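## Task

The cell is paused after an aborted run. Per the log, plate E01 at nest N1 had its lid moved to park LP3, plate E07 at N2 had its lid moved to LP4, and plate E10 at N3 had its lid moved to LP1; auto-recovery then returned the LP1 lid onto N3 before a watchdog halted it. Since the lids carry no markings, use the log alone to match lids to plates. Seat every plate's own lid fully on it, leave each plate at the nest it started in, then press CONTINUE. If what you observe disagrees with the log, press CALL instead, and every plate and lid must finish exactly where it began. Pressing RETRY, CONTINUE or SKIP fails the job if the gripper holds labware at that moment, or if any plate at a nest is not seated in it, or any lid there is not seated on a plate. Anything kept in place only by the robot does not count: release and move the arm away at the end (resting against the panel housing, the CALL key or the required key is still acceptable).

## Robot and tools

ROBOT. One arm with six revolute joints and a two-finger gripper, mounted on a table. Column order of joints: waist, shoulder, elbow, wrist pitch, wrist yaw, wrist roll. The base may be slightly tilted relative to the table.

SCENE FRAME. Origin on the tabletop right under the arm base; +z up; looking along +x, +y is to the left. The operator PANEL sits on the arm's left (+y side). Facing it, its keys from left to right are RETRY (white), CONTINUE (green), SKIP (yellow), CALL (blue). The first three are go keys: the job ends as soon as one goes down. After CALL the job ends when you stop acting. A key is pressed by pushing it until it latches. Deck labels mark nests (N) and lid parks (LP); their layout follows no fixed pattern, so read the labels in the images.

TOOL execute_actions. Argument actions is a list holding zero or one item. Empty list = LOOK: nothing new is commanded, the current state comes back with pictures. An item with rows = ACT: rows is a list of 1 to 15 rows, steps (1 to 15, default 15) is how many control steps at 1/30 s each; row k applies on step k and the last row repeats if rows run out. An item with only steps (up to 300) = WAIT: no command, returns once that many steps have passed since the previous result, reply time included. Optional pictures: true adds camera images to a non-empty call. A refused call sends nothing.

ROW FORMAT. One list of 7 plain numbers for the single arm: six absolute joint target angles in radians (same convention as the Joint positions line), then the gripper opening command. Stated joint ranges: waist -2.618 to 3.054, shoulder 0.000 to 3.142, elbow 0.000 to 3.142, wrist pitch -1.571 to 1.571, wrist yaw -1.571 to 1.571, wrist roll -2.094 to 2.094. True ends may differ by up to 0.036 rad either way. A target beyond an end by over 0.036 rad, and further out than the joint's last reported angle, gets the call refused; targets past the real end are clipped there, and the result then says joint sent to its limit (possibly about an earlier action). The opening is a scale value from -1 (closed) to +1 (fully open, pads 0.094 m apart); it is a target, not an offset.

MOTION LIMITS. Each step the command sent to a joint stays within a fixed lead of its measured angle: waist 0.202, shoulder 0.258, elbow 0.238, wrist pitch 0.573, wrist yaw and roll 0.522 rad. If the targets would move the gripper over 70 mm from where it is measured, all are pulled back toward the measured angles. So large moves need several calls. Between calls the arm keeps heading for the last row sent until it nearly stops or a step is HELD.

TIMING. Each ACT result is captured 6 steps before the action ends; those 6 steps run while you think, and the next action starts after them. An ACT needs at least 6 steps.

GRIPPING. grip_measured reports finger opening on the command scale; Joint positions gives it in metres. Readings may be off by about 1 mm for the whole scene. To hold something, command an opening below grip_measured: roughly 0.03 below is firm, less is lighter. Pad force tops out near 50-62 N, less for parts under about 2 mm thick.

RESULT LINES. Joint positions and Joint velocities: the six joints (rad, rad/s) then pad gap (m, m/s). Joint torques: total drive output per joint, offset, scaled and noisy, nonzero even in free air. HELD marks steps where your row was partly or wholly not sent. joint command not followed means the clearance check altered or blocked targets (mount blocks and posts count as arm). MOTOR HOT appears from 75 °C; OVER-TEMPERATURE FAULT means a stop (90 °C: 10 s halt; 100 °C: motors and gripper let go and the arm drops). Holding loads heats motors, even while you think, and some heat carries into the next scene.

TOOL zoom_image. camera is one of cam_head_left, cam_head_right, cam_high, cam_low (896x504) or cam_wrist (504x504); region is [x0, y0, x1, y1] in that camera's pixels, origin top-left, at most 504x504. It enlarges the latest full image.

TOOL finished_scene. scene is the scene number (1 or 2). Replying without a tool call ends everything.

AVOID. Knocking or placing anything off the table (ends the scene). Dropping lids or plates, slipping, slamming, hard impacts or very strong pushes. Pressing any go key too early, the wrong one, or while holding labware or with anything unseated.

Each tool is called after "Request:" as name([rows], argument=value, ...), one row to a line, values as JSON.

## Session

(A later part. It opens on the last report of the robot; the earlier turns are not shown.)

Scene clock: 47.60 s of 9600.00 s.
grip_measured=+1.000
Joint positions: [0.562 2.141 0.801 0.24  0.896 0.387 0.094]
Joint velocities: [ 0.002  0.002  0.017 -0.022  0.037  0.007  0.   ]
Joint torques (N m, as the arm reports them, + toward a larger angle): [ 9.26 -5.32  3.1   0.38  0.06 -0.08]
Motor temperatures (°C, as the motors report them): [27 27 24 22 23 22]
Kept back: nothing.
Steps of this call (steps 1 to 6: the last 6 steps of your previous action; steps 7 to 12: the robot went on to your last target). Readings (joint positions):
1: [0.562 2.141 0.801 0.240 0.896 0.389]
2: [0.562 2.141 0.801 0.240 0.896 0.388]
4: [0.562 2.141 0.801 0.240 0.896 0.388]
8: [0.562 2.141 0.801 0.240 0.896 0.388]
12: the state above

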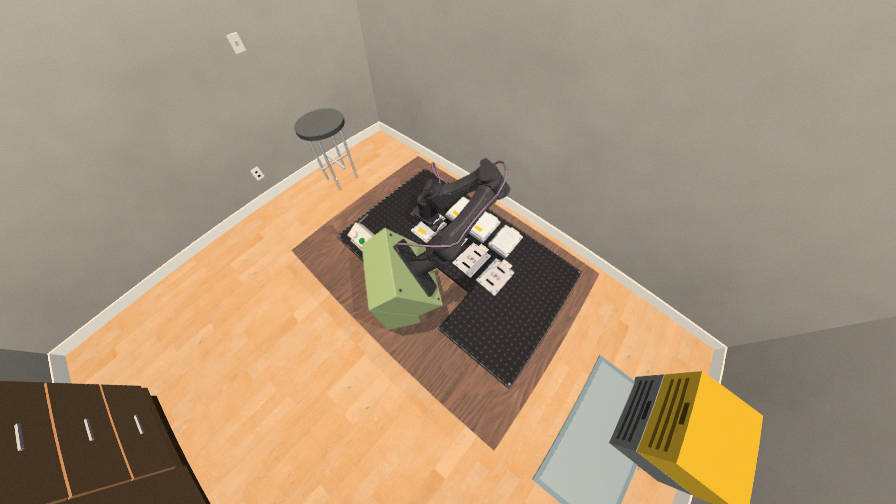

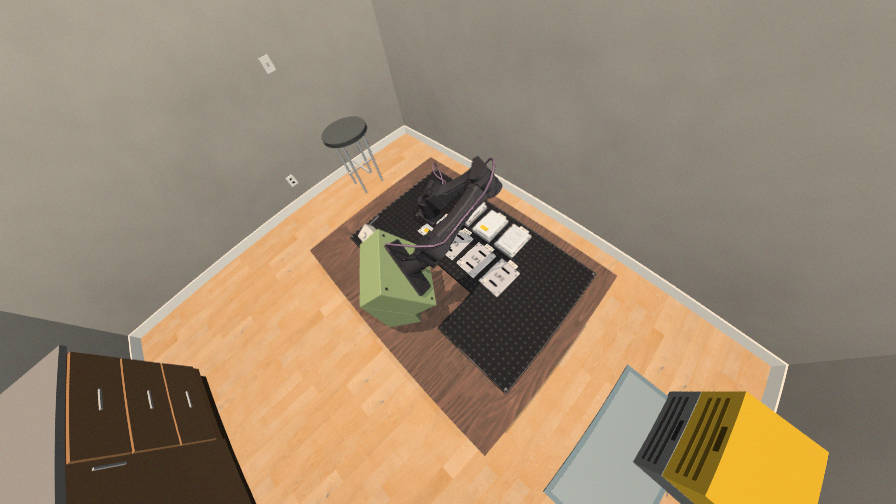

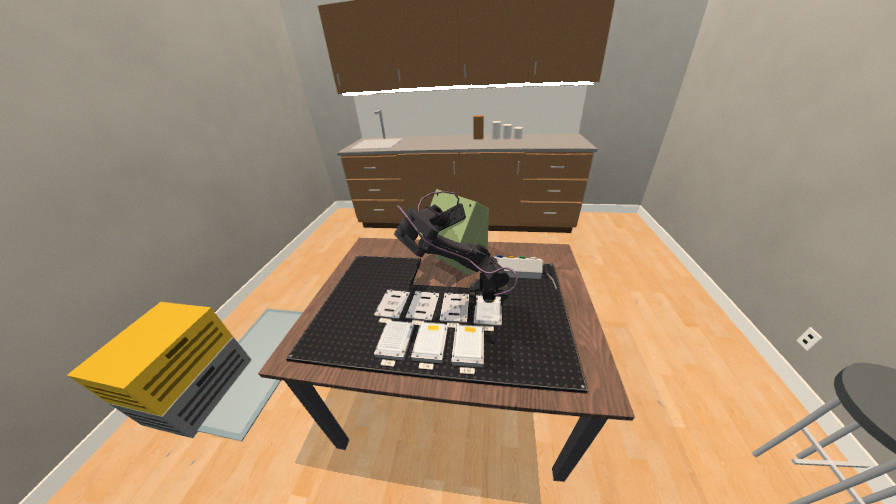

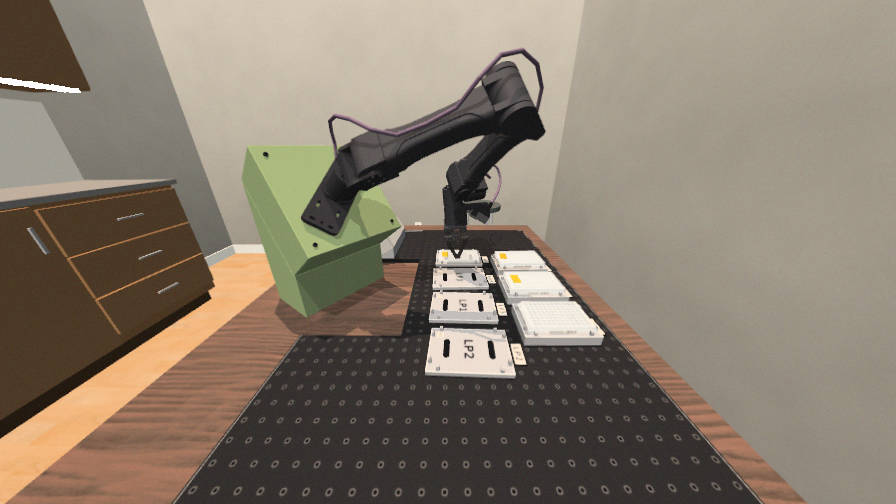

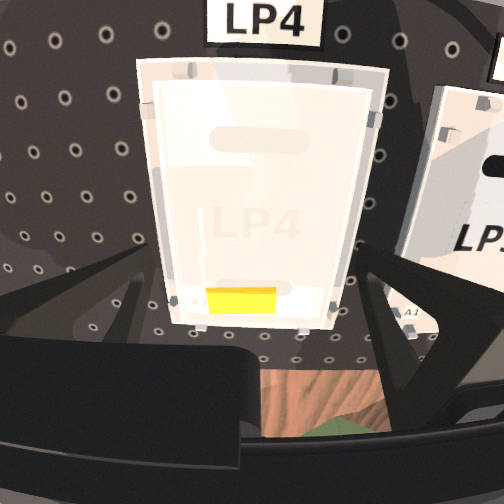

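Request:
execute_actions([
  {"rows":[[0.56,2.165,0.83,0.255,0.89,0.40,1],[0.555,2.175,0.83,0.27,0.885,0.40,1],[0.55,2.185,0.83,0.28,0.885,0.40,1],[0.545,2.19,0.83,0.29,0.885,0.39,1],[0.54,2.195,0.83,0.295,0.88,0.385,1]],"steps":15},
])

Request:
execute_actions([
  {"steps":12},
], pictures=true)

Request:
zoom_image(camera="cam_low", region=[420,210,500,280])

Scene clock: 48.40 s of 9600.00 s.
grip_measured=+1.000
Joint positions: [0.539 2.176 0.801 0.274 0.889 0.39  0.094]
Joint velocities: [-0.061  0.042 -0.002  0.037 -0.007 -0.022  0.   ]
Joint torques (N m, as the arm reports them, + toward a larger angle): [ 8.09 -4.75  2.83  0.51 -0.03 -0.05]
Motor temperatures (°C, as the motors report them): [27 27 24 22 23 22]
Steps of this call (steps 1 to 15: the robot went on to your last target; steps 16 to 24: the first 9 steps of this action). Readings (joint positions):
16: [0.562 2.141 0.801 0.241 0.896 0.388]
17: [0.562 2.142 0.801 0.244 0.896 0.389]
19: [0.558 2.151 0.801 0.259 0.894 0.390]
23: [0.542 2.174 0.801 0.273 0.889 0.390]
24: the state above

Scene clock: 48.80 s of 9600.00 s.
grip_measured=+1.000
Joint positions: [0.539 2.177 0.801 0.285 0.886 0.39  0.094]
Joint velocities: [ 0.012 -0.007  0.002  0.037  0.007 -0.007  0.   ]
Joint torques (N m, as the arm reports them, + toward a larger angle): [ 7.97 -4.61  2.85  0.44 -0.04 -0.06]
Motor temperatures (°C, as the motors report them): [27 27 24 22 23 22]
Kept back: nothing.
Steps of this call (steps 1 to 6: the last 6 steps of your previous action; steps 7 to 12: the robot went on to your last target). Readings (joint positions):
1: [0.539 2.177 0.801 0.275 0.888 0.390]
2: [0.539 2.177 0.801 0.276 0.888 0.390]
4: [0.539 2.177 0.801 0.280 0.887 0.390]
8: [0.539 2.177 0.801 0.284 0.887 0.390]
12: the state above

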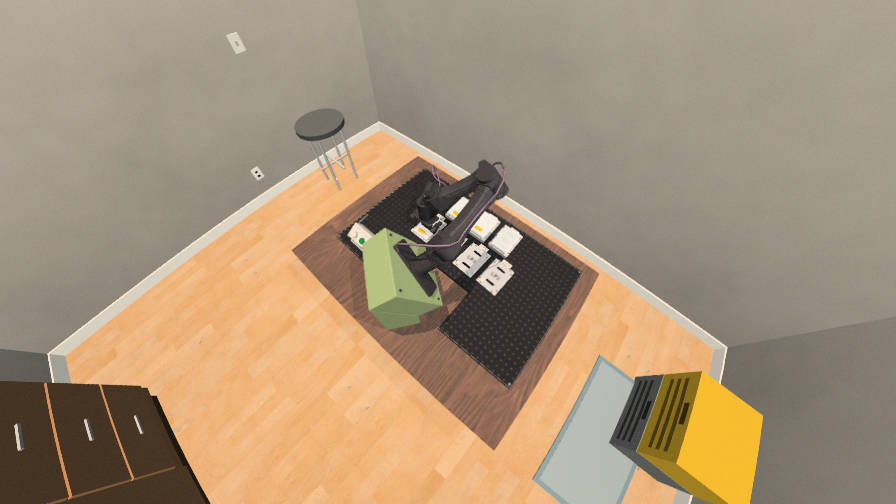

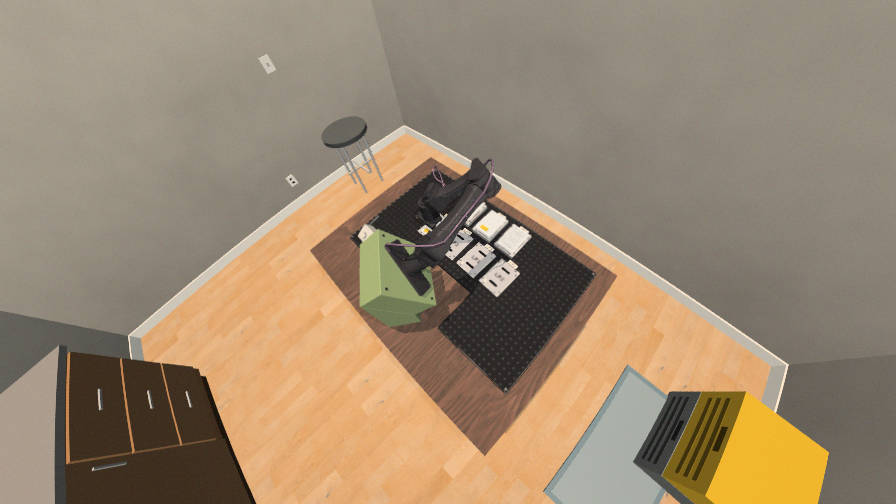

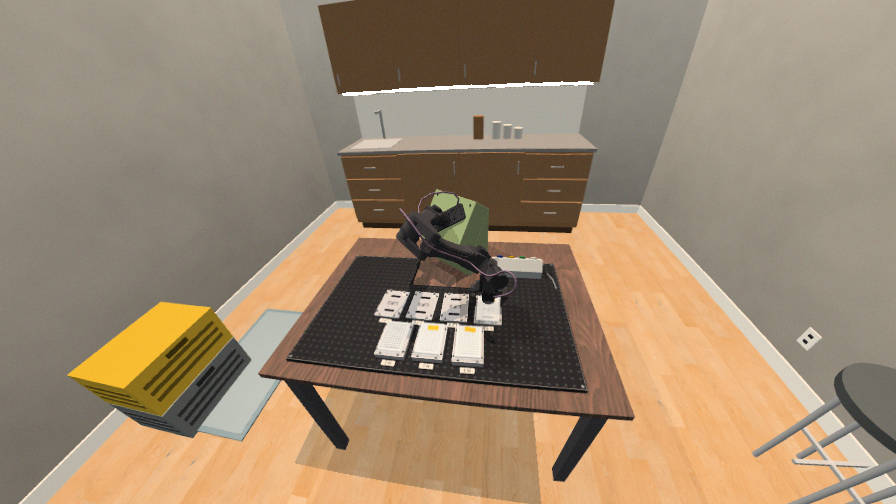

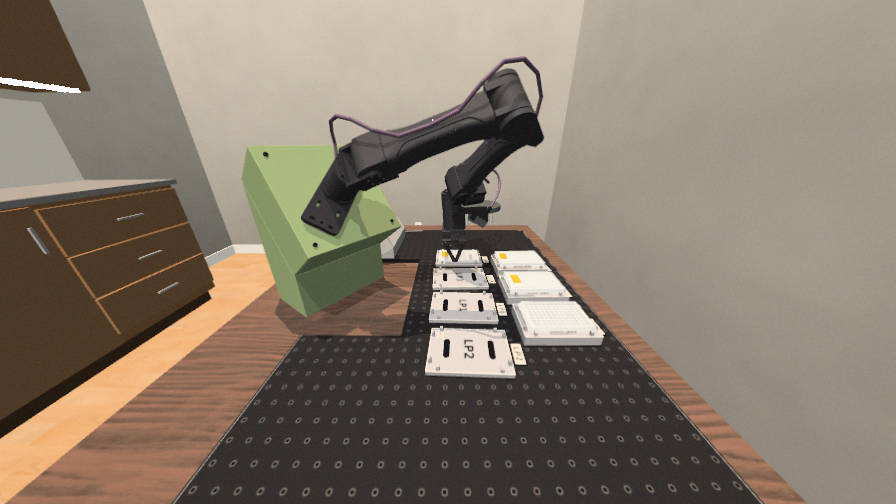

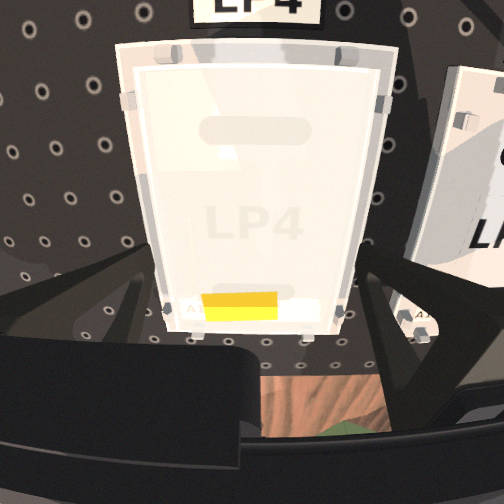

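Region (420, 210, 500, 280) of cam_low's 896x504 image, scaled by 6.300, with more detail than that image has; it fills the top 441 rows of this view, and the rest is white.

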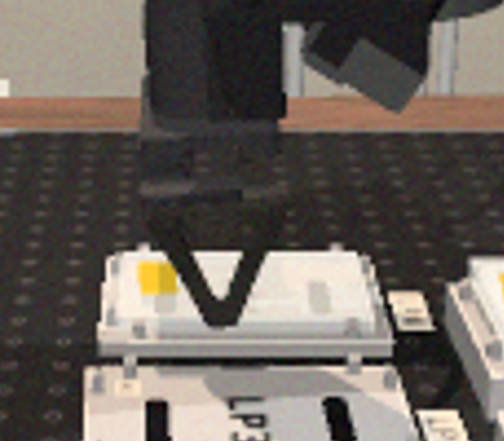

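Request:
execute_actions([
  {"rows":[[0.54,2.19,0.82,0.29,0.885,0.39,0.92],[0.54,2.19,0.82,0.29,0.885,0.39,0.88],[0.54,2.19,0.82,0.29,0.885,0.39,0.85],[0.54,2.19,0.82,0.29,0.885,0.39,0.82],[0.54,2.19,0.82,0.29,0.885,0.39,0.8],[0.54,2.19,0.82,0.29,0.885,0.39,0.78],[0.54,2.19,0.82,0.29,0.885,0.39,0.75]],"steps":15},
])

Request:
execute_actions([
  {"steps":10},
])

Scene clock: 49.43 s of 9600.00 s.
grip_measured=+0.754
Joint positions: [0.539 2.177 0.801 0.284 0.889 0.391 0.082]
Joint velocities: [-0.002 -0.002 -0.017 -0.095 -0.037 -0.007 -0.002]
Joint torques (N m, as the arm reports them, + toward a larger angle): [ 7.94 -5.04  1.95  0.4  -0.03 -0.01]
Motor temperatures (°C, as the motors report them): [27 27 24 22 23 22]
Steps of this call (steps 1 to 10: the robot went on to your last target; steps 11 to 19: the first 9 steps of this action). Readings (joint positions):
11: [0.539 2.177 0.801 0.285 0.886 0.390]
12: [0.539 2.177 0.801 0.285 0.886 0.390]
14: [0.539 2.177 0.801 0.285 0.886 0.390]
18: [0.539 2.177 0.801 0.284 0.889 0.390]
19: the state above

Scene clock: 49.77 s of 9600.00 s.
grip_measured=+0.753
Joint positions: [0.539 2.177 0.801 0.284 0.889 0.391 0.082]
Joint velocities: [-0.007  0.002  0.012  0.007  0.037  0.022 -0.   ]
Joint torques (N m, as the arm reports them, + toward a larger angle): [ 7.97 -5.03  1.96  0.41 -0.03 -0.01]
Motor temperatures (°C, as the motors report them): [27 27 24 22 23 22]
Kept back: nothing.
Steps of this call (steps 1 to 6: the last 6 steps of your previous action; steps 7 to 10: the robot went on to your last target). Readings (joint positions):
1: [0.539 2.177 0.801 0.284 0.889 0.391]
2: [0.539 2.177 0.801 0.284 0.889 0.391]
4: [0.539 2.177 0.801 0.284 0.889 0.391]
8: [0.539 2.177 0.801 0.284 0.889 0.391]
10: the state above

Request:
execute_actions([
  {"rows":[[0.54,2.19,0.83,0.29,0.885,0.39,1],[0.54,2.19,0.83,0.29,0.885,0.39,1],[0.54,2.19,0.83,0.29,0.885,0.39,1],[0.54,2.19,0.84,0.29,0.885,0.39,1],[0.535,2.2,0.85,0.295,0.885,0.39,1],[0.53,2.21,0.855,0.3,0.88,0.385,1],[0.525,2.222,0.855,0.305,0.88,0.385,1]],"steps":15},
])

Request:
execute_actions([
  {"steps":12},
], pictures=true)

Request:
zoom_image(camera="cam_low", region=[420,210,500,280])

Scene clock: 50.40 s of 9600.00 s.
grip_measured=+1.000
Joint positions: [0.53  2.191 0.834 0.297 0.888 0.391 0.094]
Joint velocities: [-0.071  0.1    0.081  0.051 -0.037 -0.022  0.   ]
Joint torques (N m, as the arm reports them, + toward a larger angle): [ 7.99 -4.23  1.74  0.35 -0.03 -0.06]
Motor temperatures (°C, as the motors report them): [27 27 24 22 23 22]
Steps of this call (steps 1 to 10: the robot went on to your last target; steps 11 to 19: the first 9 steps of this action). Readings (joint positions):
11: [0.539 2.177 0.801 0.284 0.891 0.391]
12: [0.538 2.177 0.802 0.285 0.891 0.391]
14: [0.537 2.177 0.805 0.285 0.890 0.391]
18: [0.533 2.186 0.830 0.293 0.889 0.391]
19: the state above

Scene clock: 50.80 s of 9600.00 s.
grip_measured=+1.000
Joint positions: [0.525 2.199 0.835 0.299 0.887 0.39  0.094]
Joint velocities: [-0.002 -0.002 -0.002 -0.11  -0.022 -0.022  0.   ]
Joint torques (N m, as the arm reports them, + toward a larger angle): [ 8.01 -4.39  2.02  0.43 -0.05 -0.05]
Motor temperatures (°C, as the motors report them): [27 27 24 22 23 22]
Kept back: nothing.
Steps of this call (steps 1 to 6: the last 6 steps of your previous action; steps 7 to 12: the robot went on to your last target). Readings (joint positions):
1: [0.528 2.194 0.835 0.299 0.887 0.391]
2: [0.526 2.196 0.835 0.299 0.887 0.391]
4: [0.525 2.199 0.835 0.299 0.887 0.390]
8: [0.525 2.199 0.835 0.299 0.887 0.390]
12: the state above

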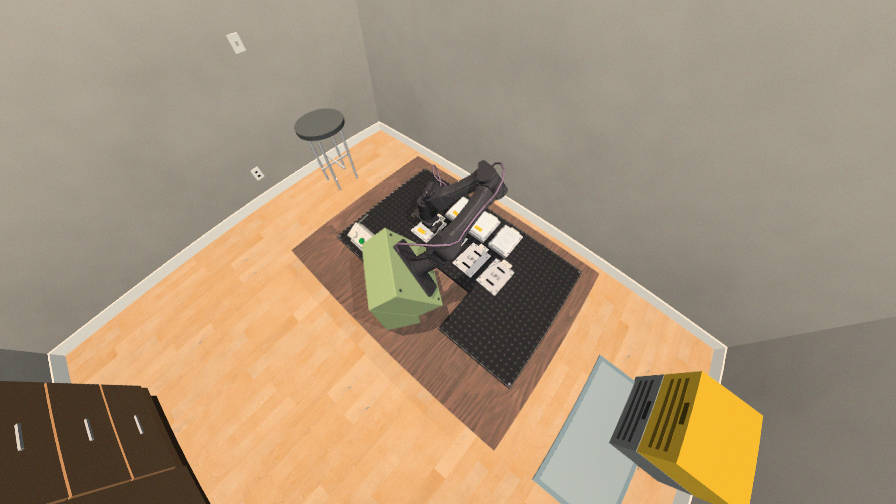

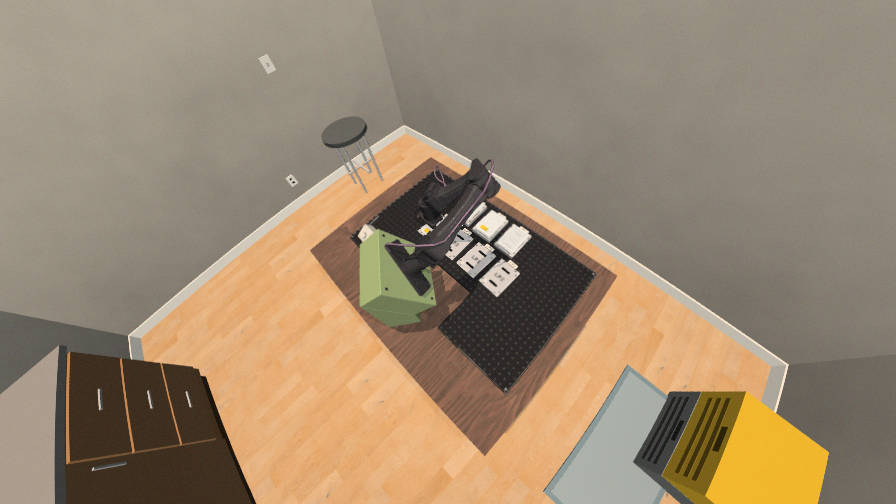

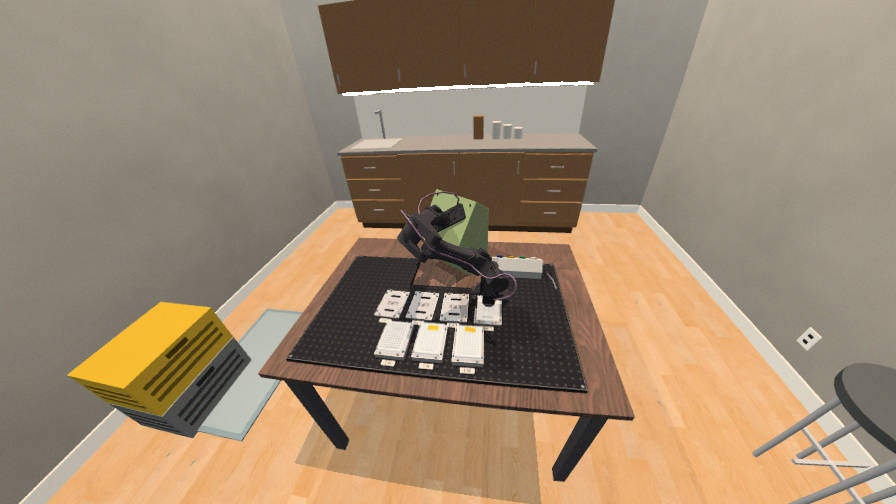

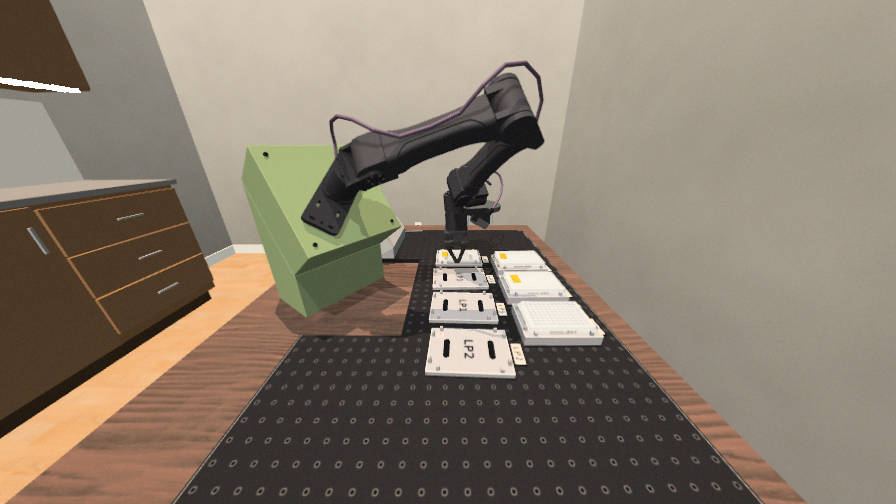

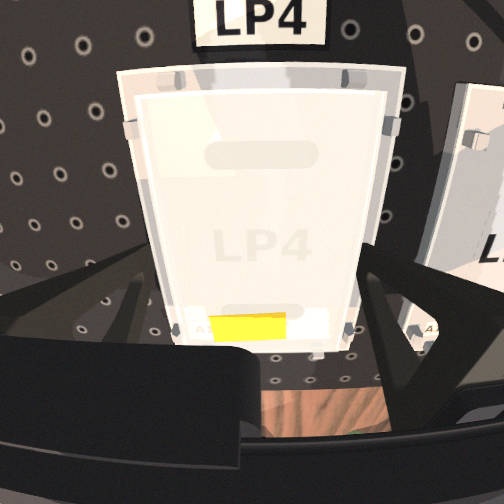

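Region (420, 210, 500, 280) of cam_low's 896x504 image, scaled by 6.300, with more detail than that image has; it fills the top 441 rows of this view, and the rest is white.

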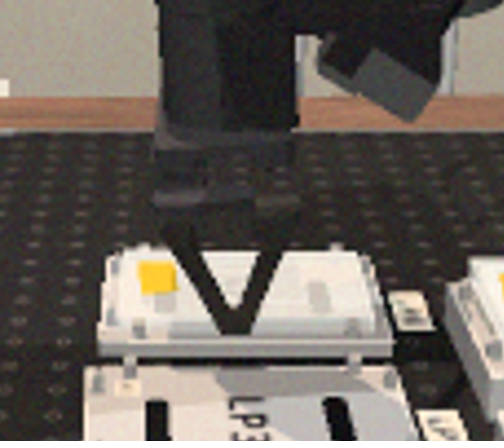

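Request:
execute_actions([
  {"rows":[[0.512,2.222,0.855,0.305,0.88,0.385,1],[0.512,2.222,0.855,0.305,0.88,0.385,1],[0.512,2.222,0.855,0.305,0.88,0.385,1],[0.512,2.222,0.855,0.305,0.88,0.385,1],[0.505,2.23,0.86,0.32,0.875,0.385,1],[0.5,2.235,0.865,0.325,0.875,0.385,1]],"steps":15},
])

Request:
execute_actions([
  {"steps":12},
], pictures=true)

Request:
zoom_image(camera="cam_low", region=[420,210,500,280])

Scene clock: 51.40 s of 9600.00 s.
grip_measured=+1.000
Joint positions: [0.524 2.199 0.835 0.3   0.886 0.39  0.094]
Joint velocities: [ 0.002  0.002  0.002 -0.007  0.037  0.037  0.   ]
Joint torques (N m, as the arm reports them, + toward a larger angle): [ 6.08 -3.26  2.9   0.59 -0.1  -0.05]
Motor temperatures (°C, as the motors report them): [27 27 24 22 23 22]
Steps of this call (steps 1 to 9: the robot went on to your last target; steps 10 to 18: the first 9 steps of this action). Readings (joint positions):
10: [0.525 2.199 0.835 0.299 0.886 0.390]
11: [0.525 2.199 0.835 0.299 0.886 0.390]
13: [0.525 2.199 0.835 0.299 0.886 0.390]
17: [0.524 2.199 0.835 0.300 0.886 0.390]
18: the state above

Scene clock: 51.80 s of 9600.00 s.
grip_measured=+1.000
Joint positions: [0.524 2.199 0.835 0.3   0.886 0.39  0.094]
Joint velocities: [ 0.022 -0.027 -0.017 -0.022 -0.051 -0.007  0.   ]
Joint torques (N m, as the arm reports them, + toward a larger angle): [ 6.08 -3.26  2.9   0.58 -0.1  -0.05]
Motor temperatures (°C, as the motors report them): [27 27 24 22 23 22]
Kept back: nothing.
Steps of this call (steps 1 to 6: the last 6 steps of your previous action; steps 7 to 12: the robot went on to your last target). Readings (joint positions):
1: [0.524 2.199 0.835 0.300 0.886 0.390]
2: [0.524 2.199 0.835 0.300 0.886 0.390]
4: [0.524 2.199 0.835 0.300 0.886 0.390]
8: [0.524 2.199 0.835 0.300 0.886 0.390]
12: the state above

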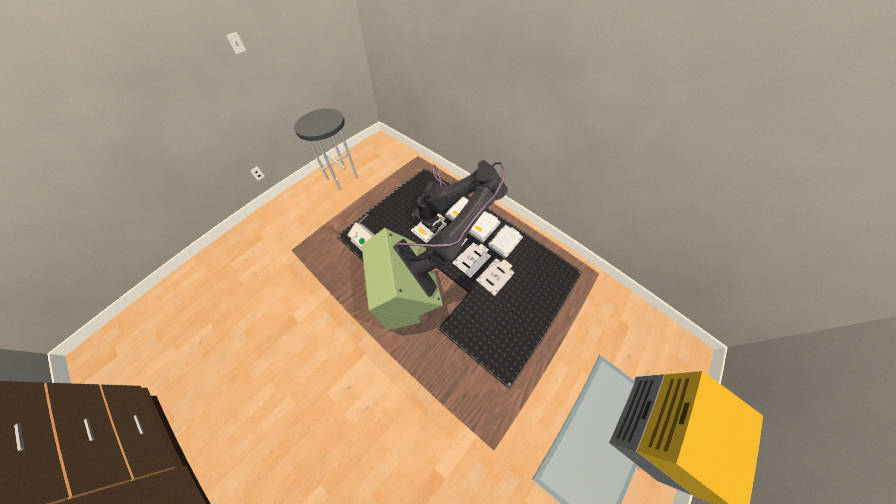

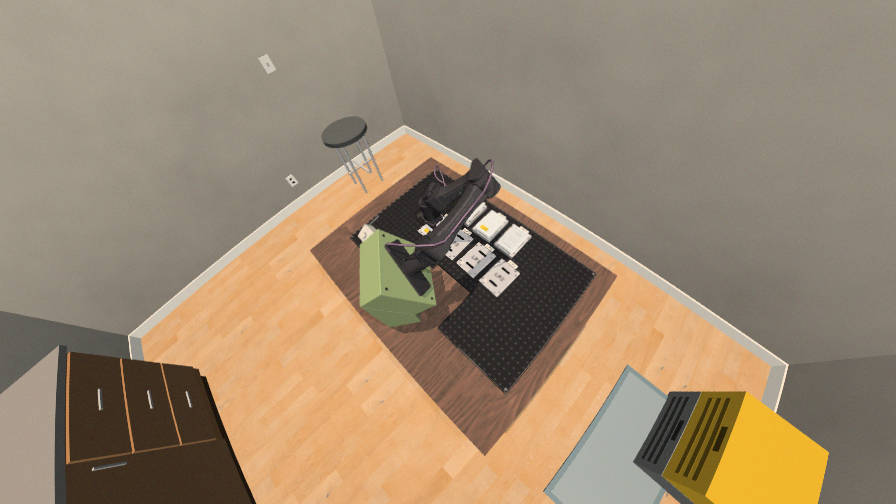

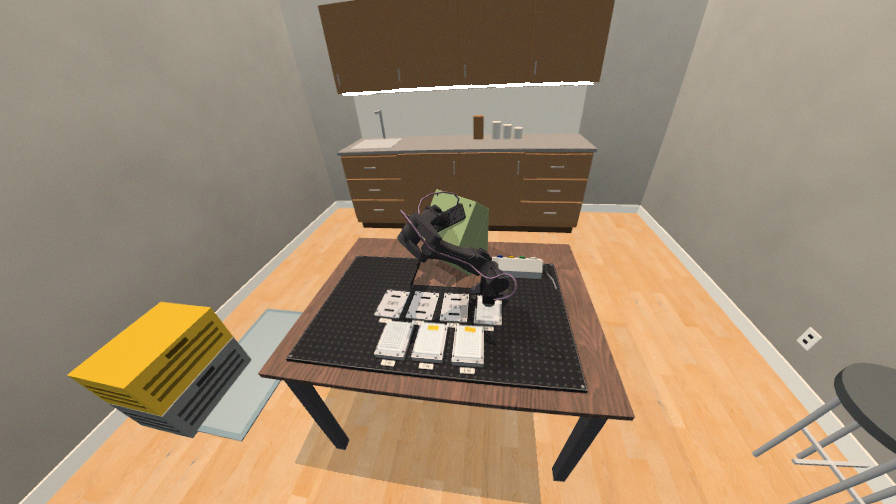

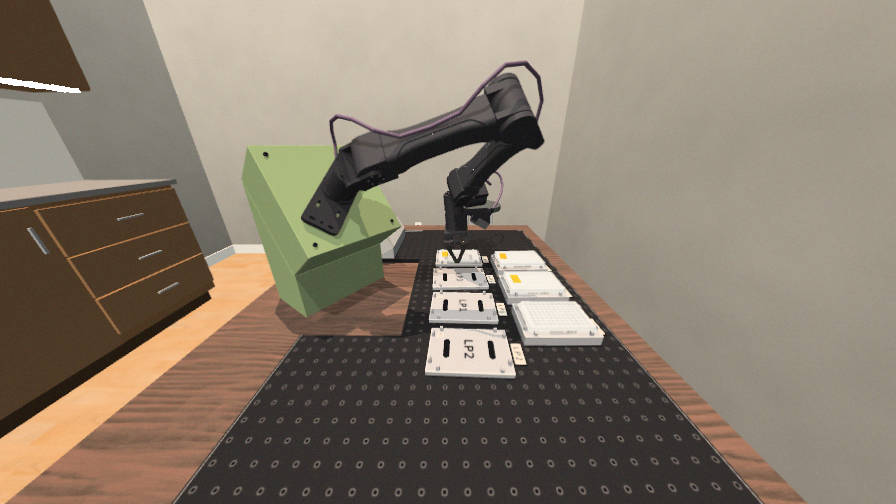

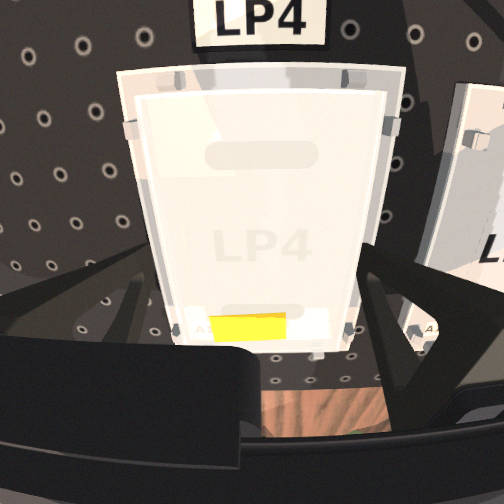

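Region (420, 210, 500, 280) of cam_low's 896x504 image, scaled by 6.300, with more detail than that image has; it fills the top 441 rows of this view, and the rest is white.

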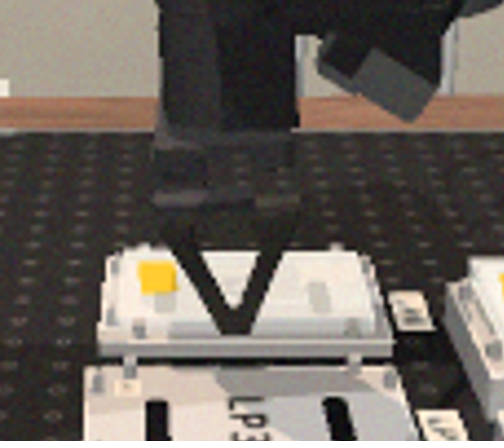

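Request:
execute_actions([
  {"rows":[[0.53,2.17,0.84,0.3,0.886,0.39,1],[0.53,2.17,0.84,0.3,0.886,0.39,1],[0.53,2.17,0.84,0.3,0.886,0.39,1],[0.53,2.17,0.84,0.3,0.886,0.39,1],[0.53,2.17,0.84,0.3,0.886,0.39,1],[0.53,2.17,0.84,0.3,0.886,0.39,1],[0.515,2.17,0.84,0.3,0.886,0.39,1],[0.505,2.17,0.84,0.285,0.886,0.39,1]],"steps":15},
])

Request:
execute_actions([
  {"steps":12},
], pictures=true)

Scene clock: 52.30 s of 9600.00 s.
grip_measured=+1.000
Joint positions: [0.518 2.19  0.835 0.299 0.886 0.39  0.094]
Joint velocities: [-0.076  0.007 -0.012  0.022 -0.066 -0.051  0.   ]
Joint torques (N m, as the arm reports them, + toward a larger angle): [ 7.44 -8.18  0.72  0.29  0.03  0.  ]
Motor temperatures (°C, as the motors report them): [27 27 24 22 23 22]
Steps of this call (steps 1 to 6: the robot went on to your last target; steps 7 to 15: the first 9 steps of this action). Readings (joint positions):
7: [0.524 2.198 0.835 0.299 0.886 0.390]
8: [0.524 2.197 0.835 0.299 0.886 0.390]
10: [0.524 2.193 0.835 0.299 0.886 0.390]
14: [0.522 2.190 0.835 0.299 0.886 0.390]
15: the state above

Scene clock: 52.70 s of 9600.00 s.
grip_measured=+1.000
Joint positions: [0.517 2.188 0.835 0.297 0.886 0.39  0.094]
Joint velocities: [ 0.002 -0.007  0.007  0.037 -0.066  0.037  0.   ]
Joint torques (N m, as the arm reports them, + toward a larger angle): [ 6.98 -7.92  0.7   0.29  0.03  0.  ]
Motor temperatures (°C, as the motors report them): [27 27 24 22 23 22]
Kept back: nothing.
Steps of this call (steps 1 to 6: the last 6 steps of your previous action; steps 7 to 12: the robot went on to your last target). Readings (joint positions):
1: [0.518 2.189 0.835 0.298 0.886 0.390]
2: [0.518 2.189 0.835 0.297 0.886 0.390]
4: [0.517 2.188 0.835 0.297 0.886 0.390]
8: [0.517 2.188 0.835 0.297 0.886 0.390]
12: the state above

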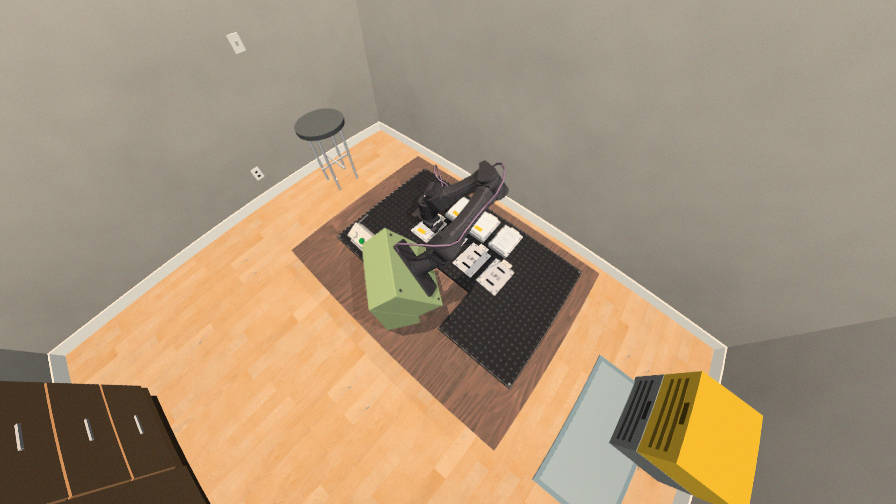

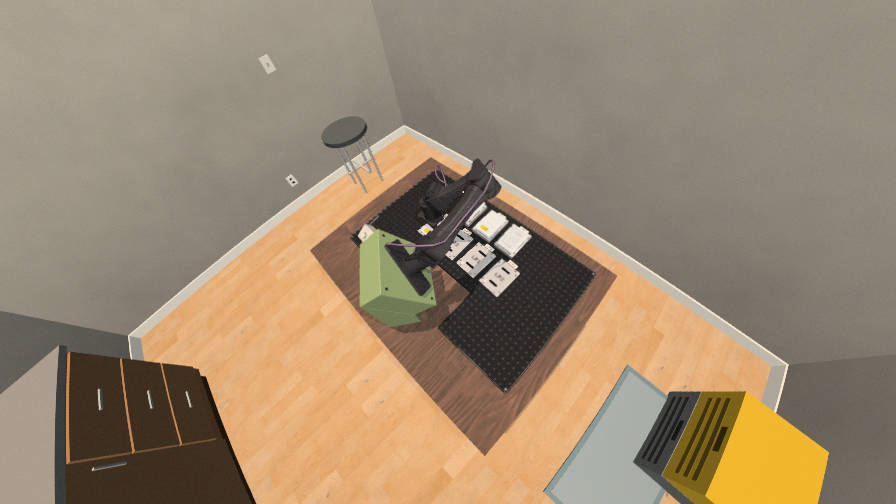

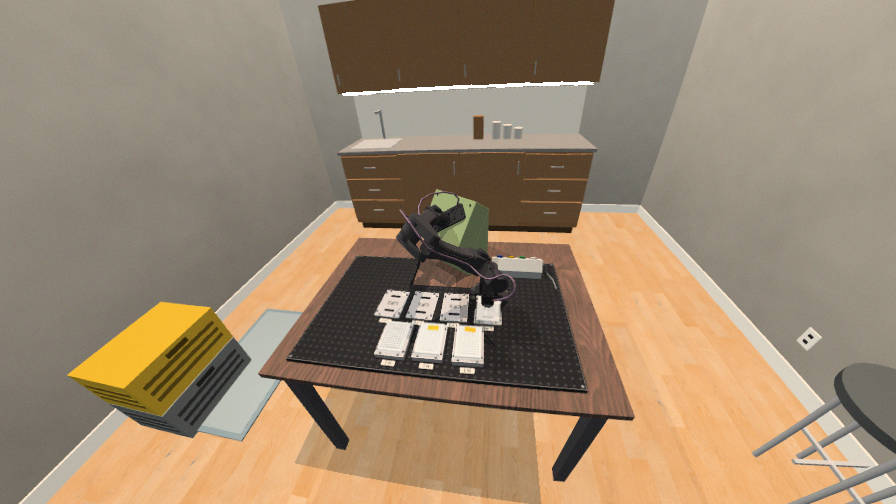

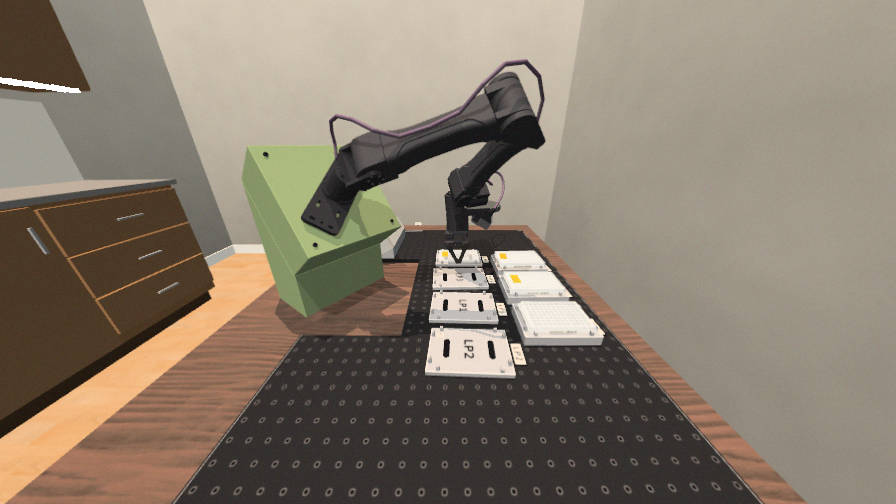

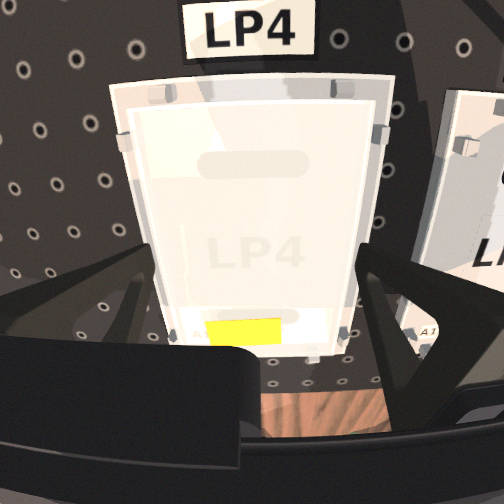

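Request:
execute_actions([
  {"rows":[[0.517,2.19,0.835,0.297,0.886,0.345,1]],"steps":12},
])

Request:
execute_actions([
  {"rows":[[0.51,2.2,0.835,0.31,0.88,0.345,1],[0.505,2.21,0.835,0.32,0.875,0.345,1],[0.5,2.215,0.835,0.325,0.875,0.345,1],[0.498,2.222,0.835,0.33,0.875,0.34,1]],"steps":15},
])

Request:
execute_actions([
  {"steps":12},
], pictures=true)

Scene clock: 53.23 s of 9600.00 s.
grip_measured=+1.000
Joint positions: [0.517 2.188 0.835 0.296 0.886 0.365 0.094]
Joint velocities: [ 0.002  0.002 -0.017 -0.066 -0.037 -0.095  0.   ]
Joint torques (N m, as the arm reports them, + toward a larger angle): [ 8.   -6.23  0.25  0.39  0.03 -0.12]
Motor temperatures (°C, as the motors report them): [27 27 24 22 23 22]
Steps of this call (steps 1 to 10: the robot went on to your last target; steps 11 to 16: the first 6 steps of this action). Readings (joint positions):
11: [0.517 2.188 0.835 0.297 0.886 0.385]
12: [0.517 2.188 0.835 0.297 0.886 0.379]
14: [0.517 2.188 0.835 0.296 0.886 0.371]
16: the state above

Scene clock: 53.73 s of 9600.00 s.
grip_measured=+1.000
Joint positions: [0.516 2.188 0.835 0.298 0.885 0.355 0.094]
Joint velocities: [-0.027 -0.012  0.012 -0.022  0.022  0.022  0.   ]
Joint torques (N m, as the arm reports them, + toward a larger angle): [ 6.5  -3.45  0.26  0.65 -0.09 -0.17]
Motor temperatures (°C, as the motors report them): [27 27 24 22 23 22]
Steps of this call (steps 1 to 6: the last 6 steps of your previous action; steps 7 to 15: the first 9 steps of this action). Readings (joint positions):
7: [0.517 2.188 0.835 0.296 0.886 0.356]
8: [0.517 2.188 0.835 0.297 0.885 0.356]
10: [0.516 2.188 0.835 0.298 0.885 0.356]
14: [0.516 2.188 0.835 0.298 0.885 0.355]
15: the state above

Scene clock: 54.13 s of 9600.00 s.
grip_measured=+1.000
Joint positions: [0.516 2.188 0.835 0.298 0.885 0.355 0.094]
Joint velocities: [ 0.002  0.007  0.002  0.007 -0.037  0.022  0.   ]
Joint torques (N m, as the arm reports them, + toward a larger angle): [ 6.5  -3.45  0.26  0.65 -0.09 -0.16]
Motor temperatures (°C, as the motors report them): [27 27 24 22 23 22]
Kept back: nothing.
Steps of this call (steps 1 to 6: the last 6 steps of your previous action; steps 7 to 12: the robot went on to your last target). Readings (joint positions):
1: [0.516 2.188 0.835 0.298 0.885 0.355]
2: [0.516 2.188 0.835 0.298 0.885 0.355]
4: [0.516 2.188 0.835 0.298 0.885 0.355]
8: [0.516 2.188 0.835 0.298 0.885 0.355]
12: the state above

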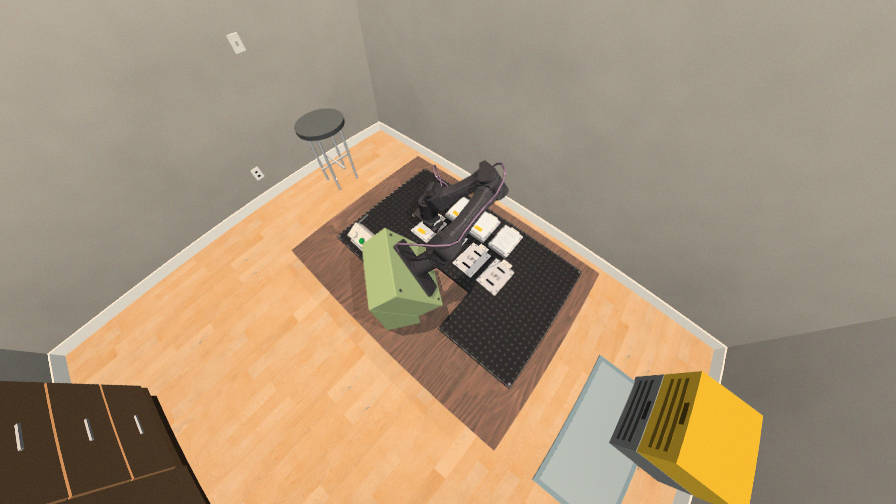

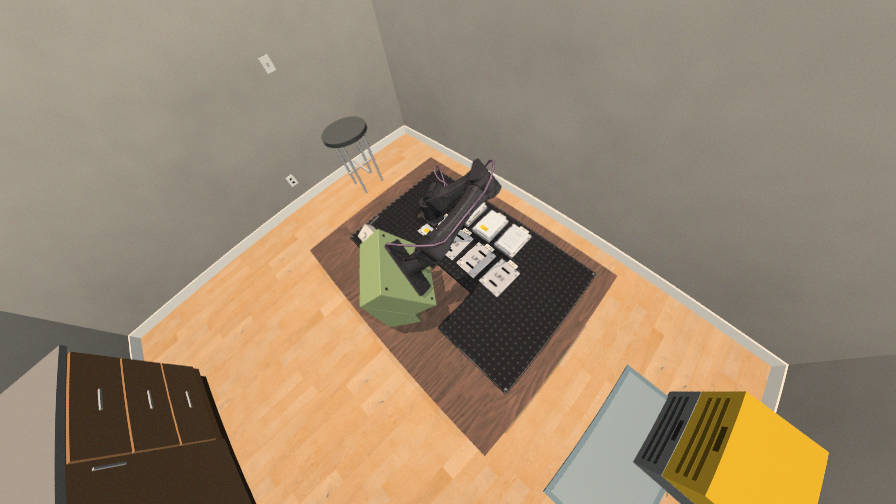

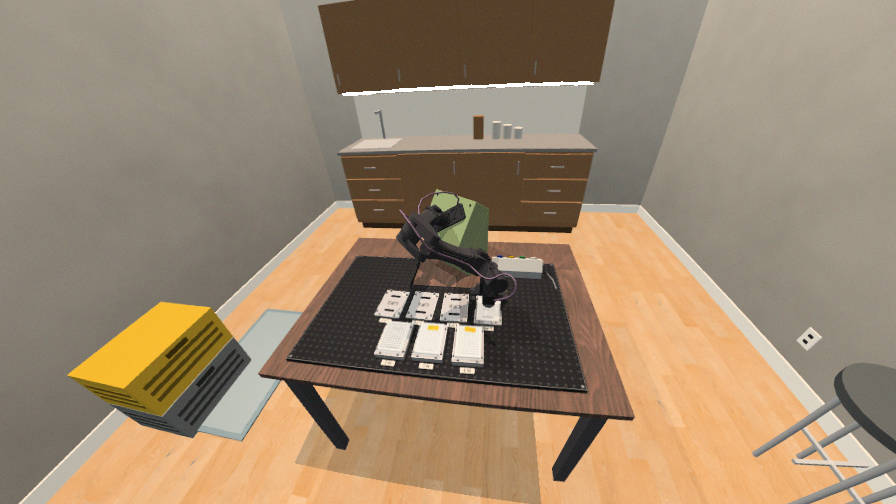

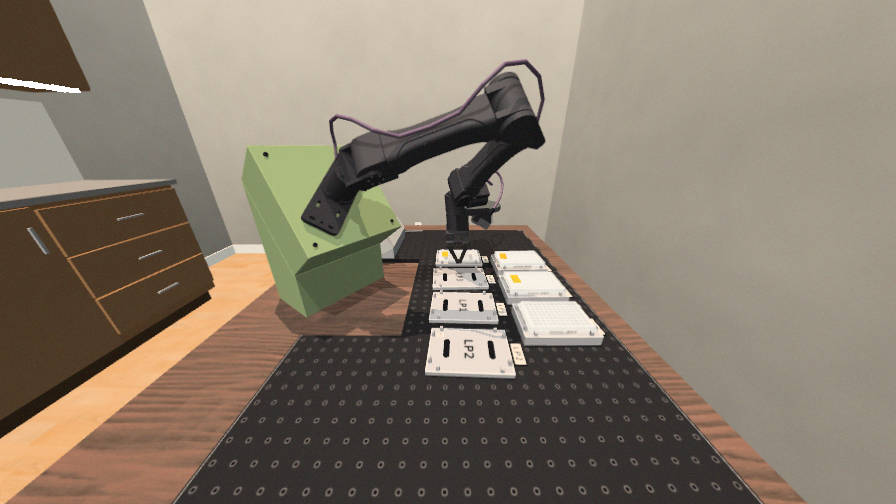

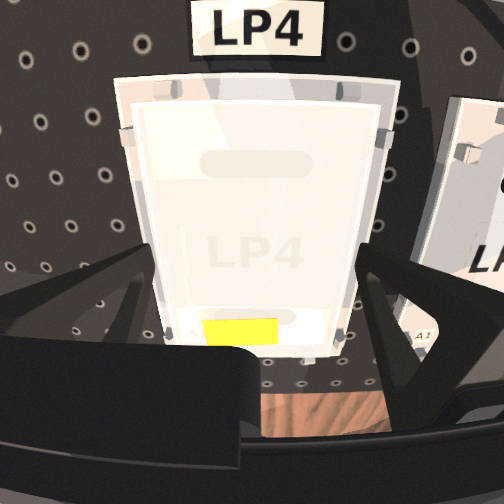

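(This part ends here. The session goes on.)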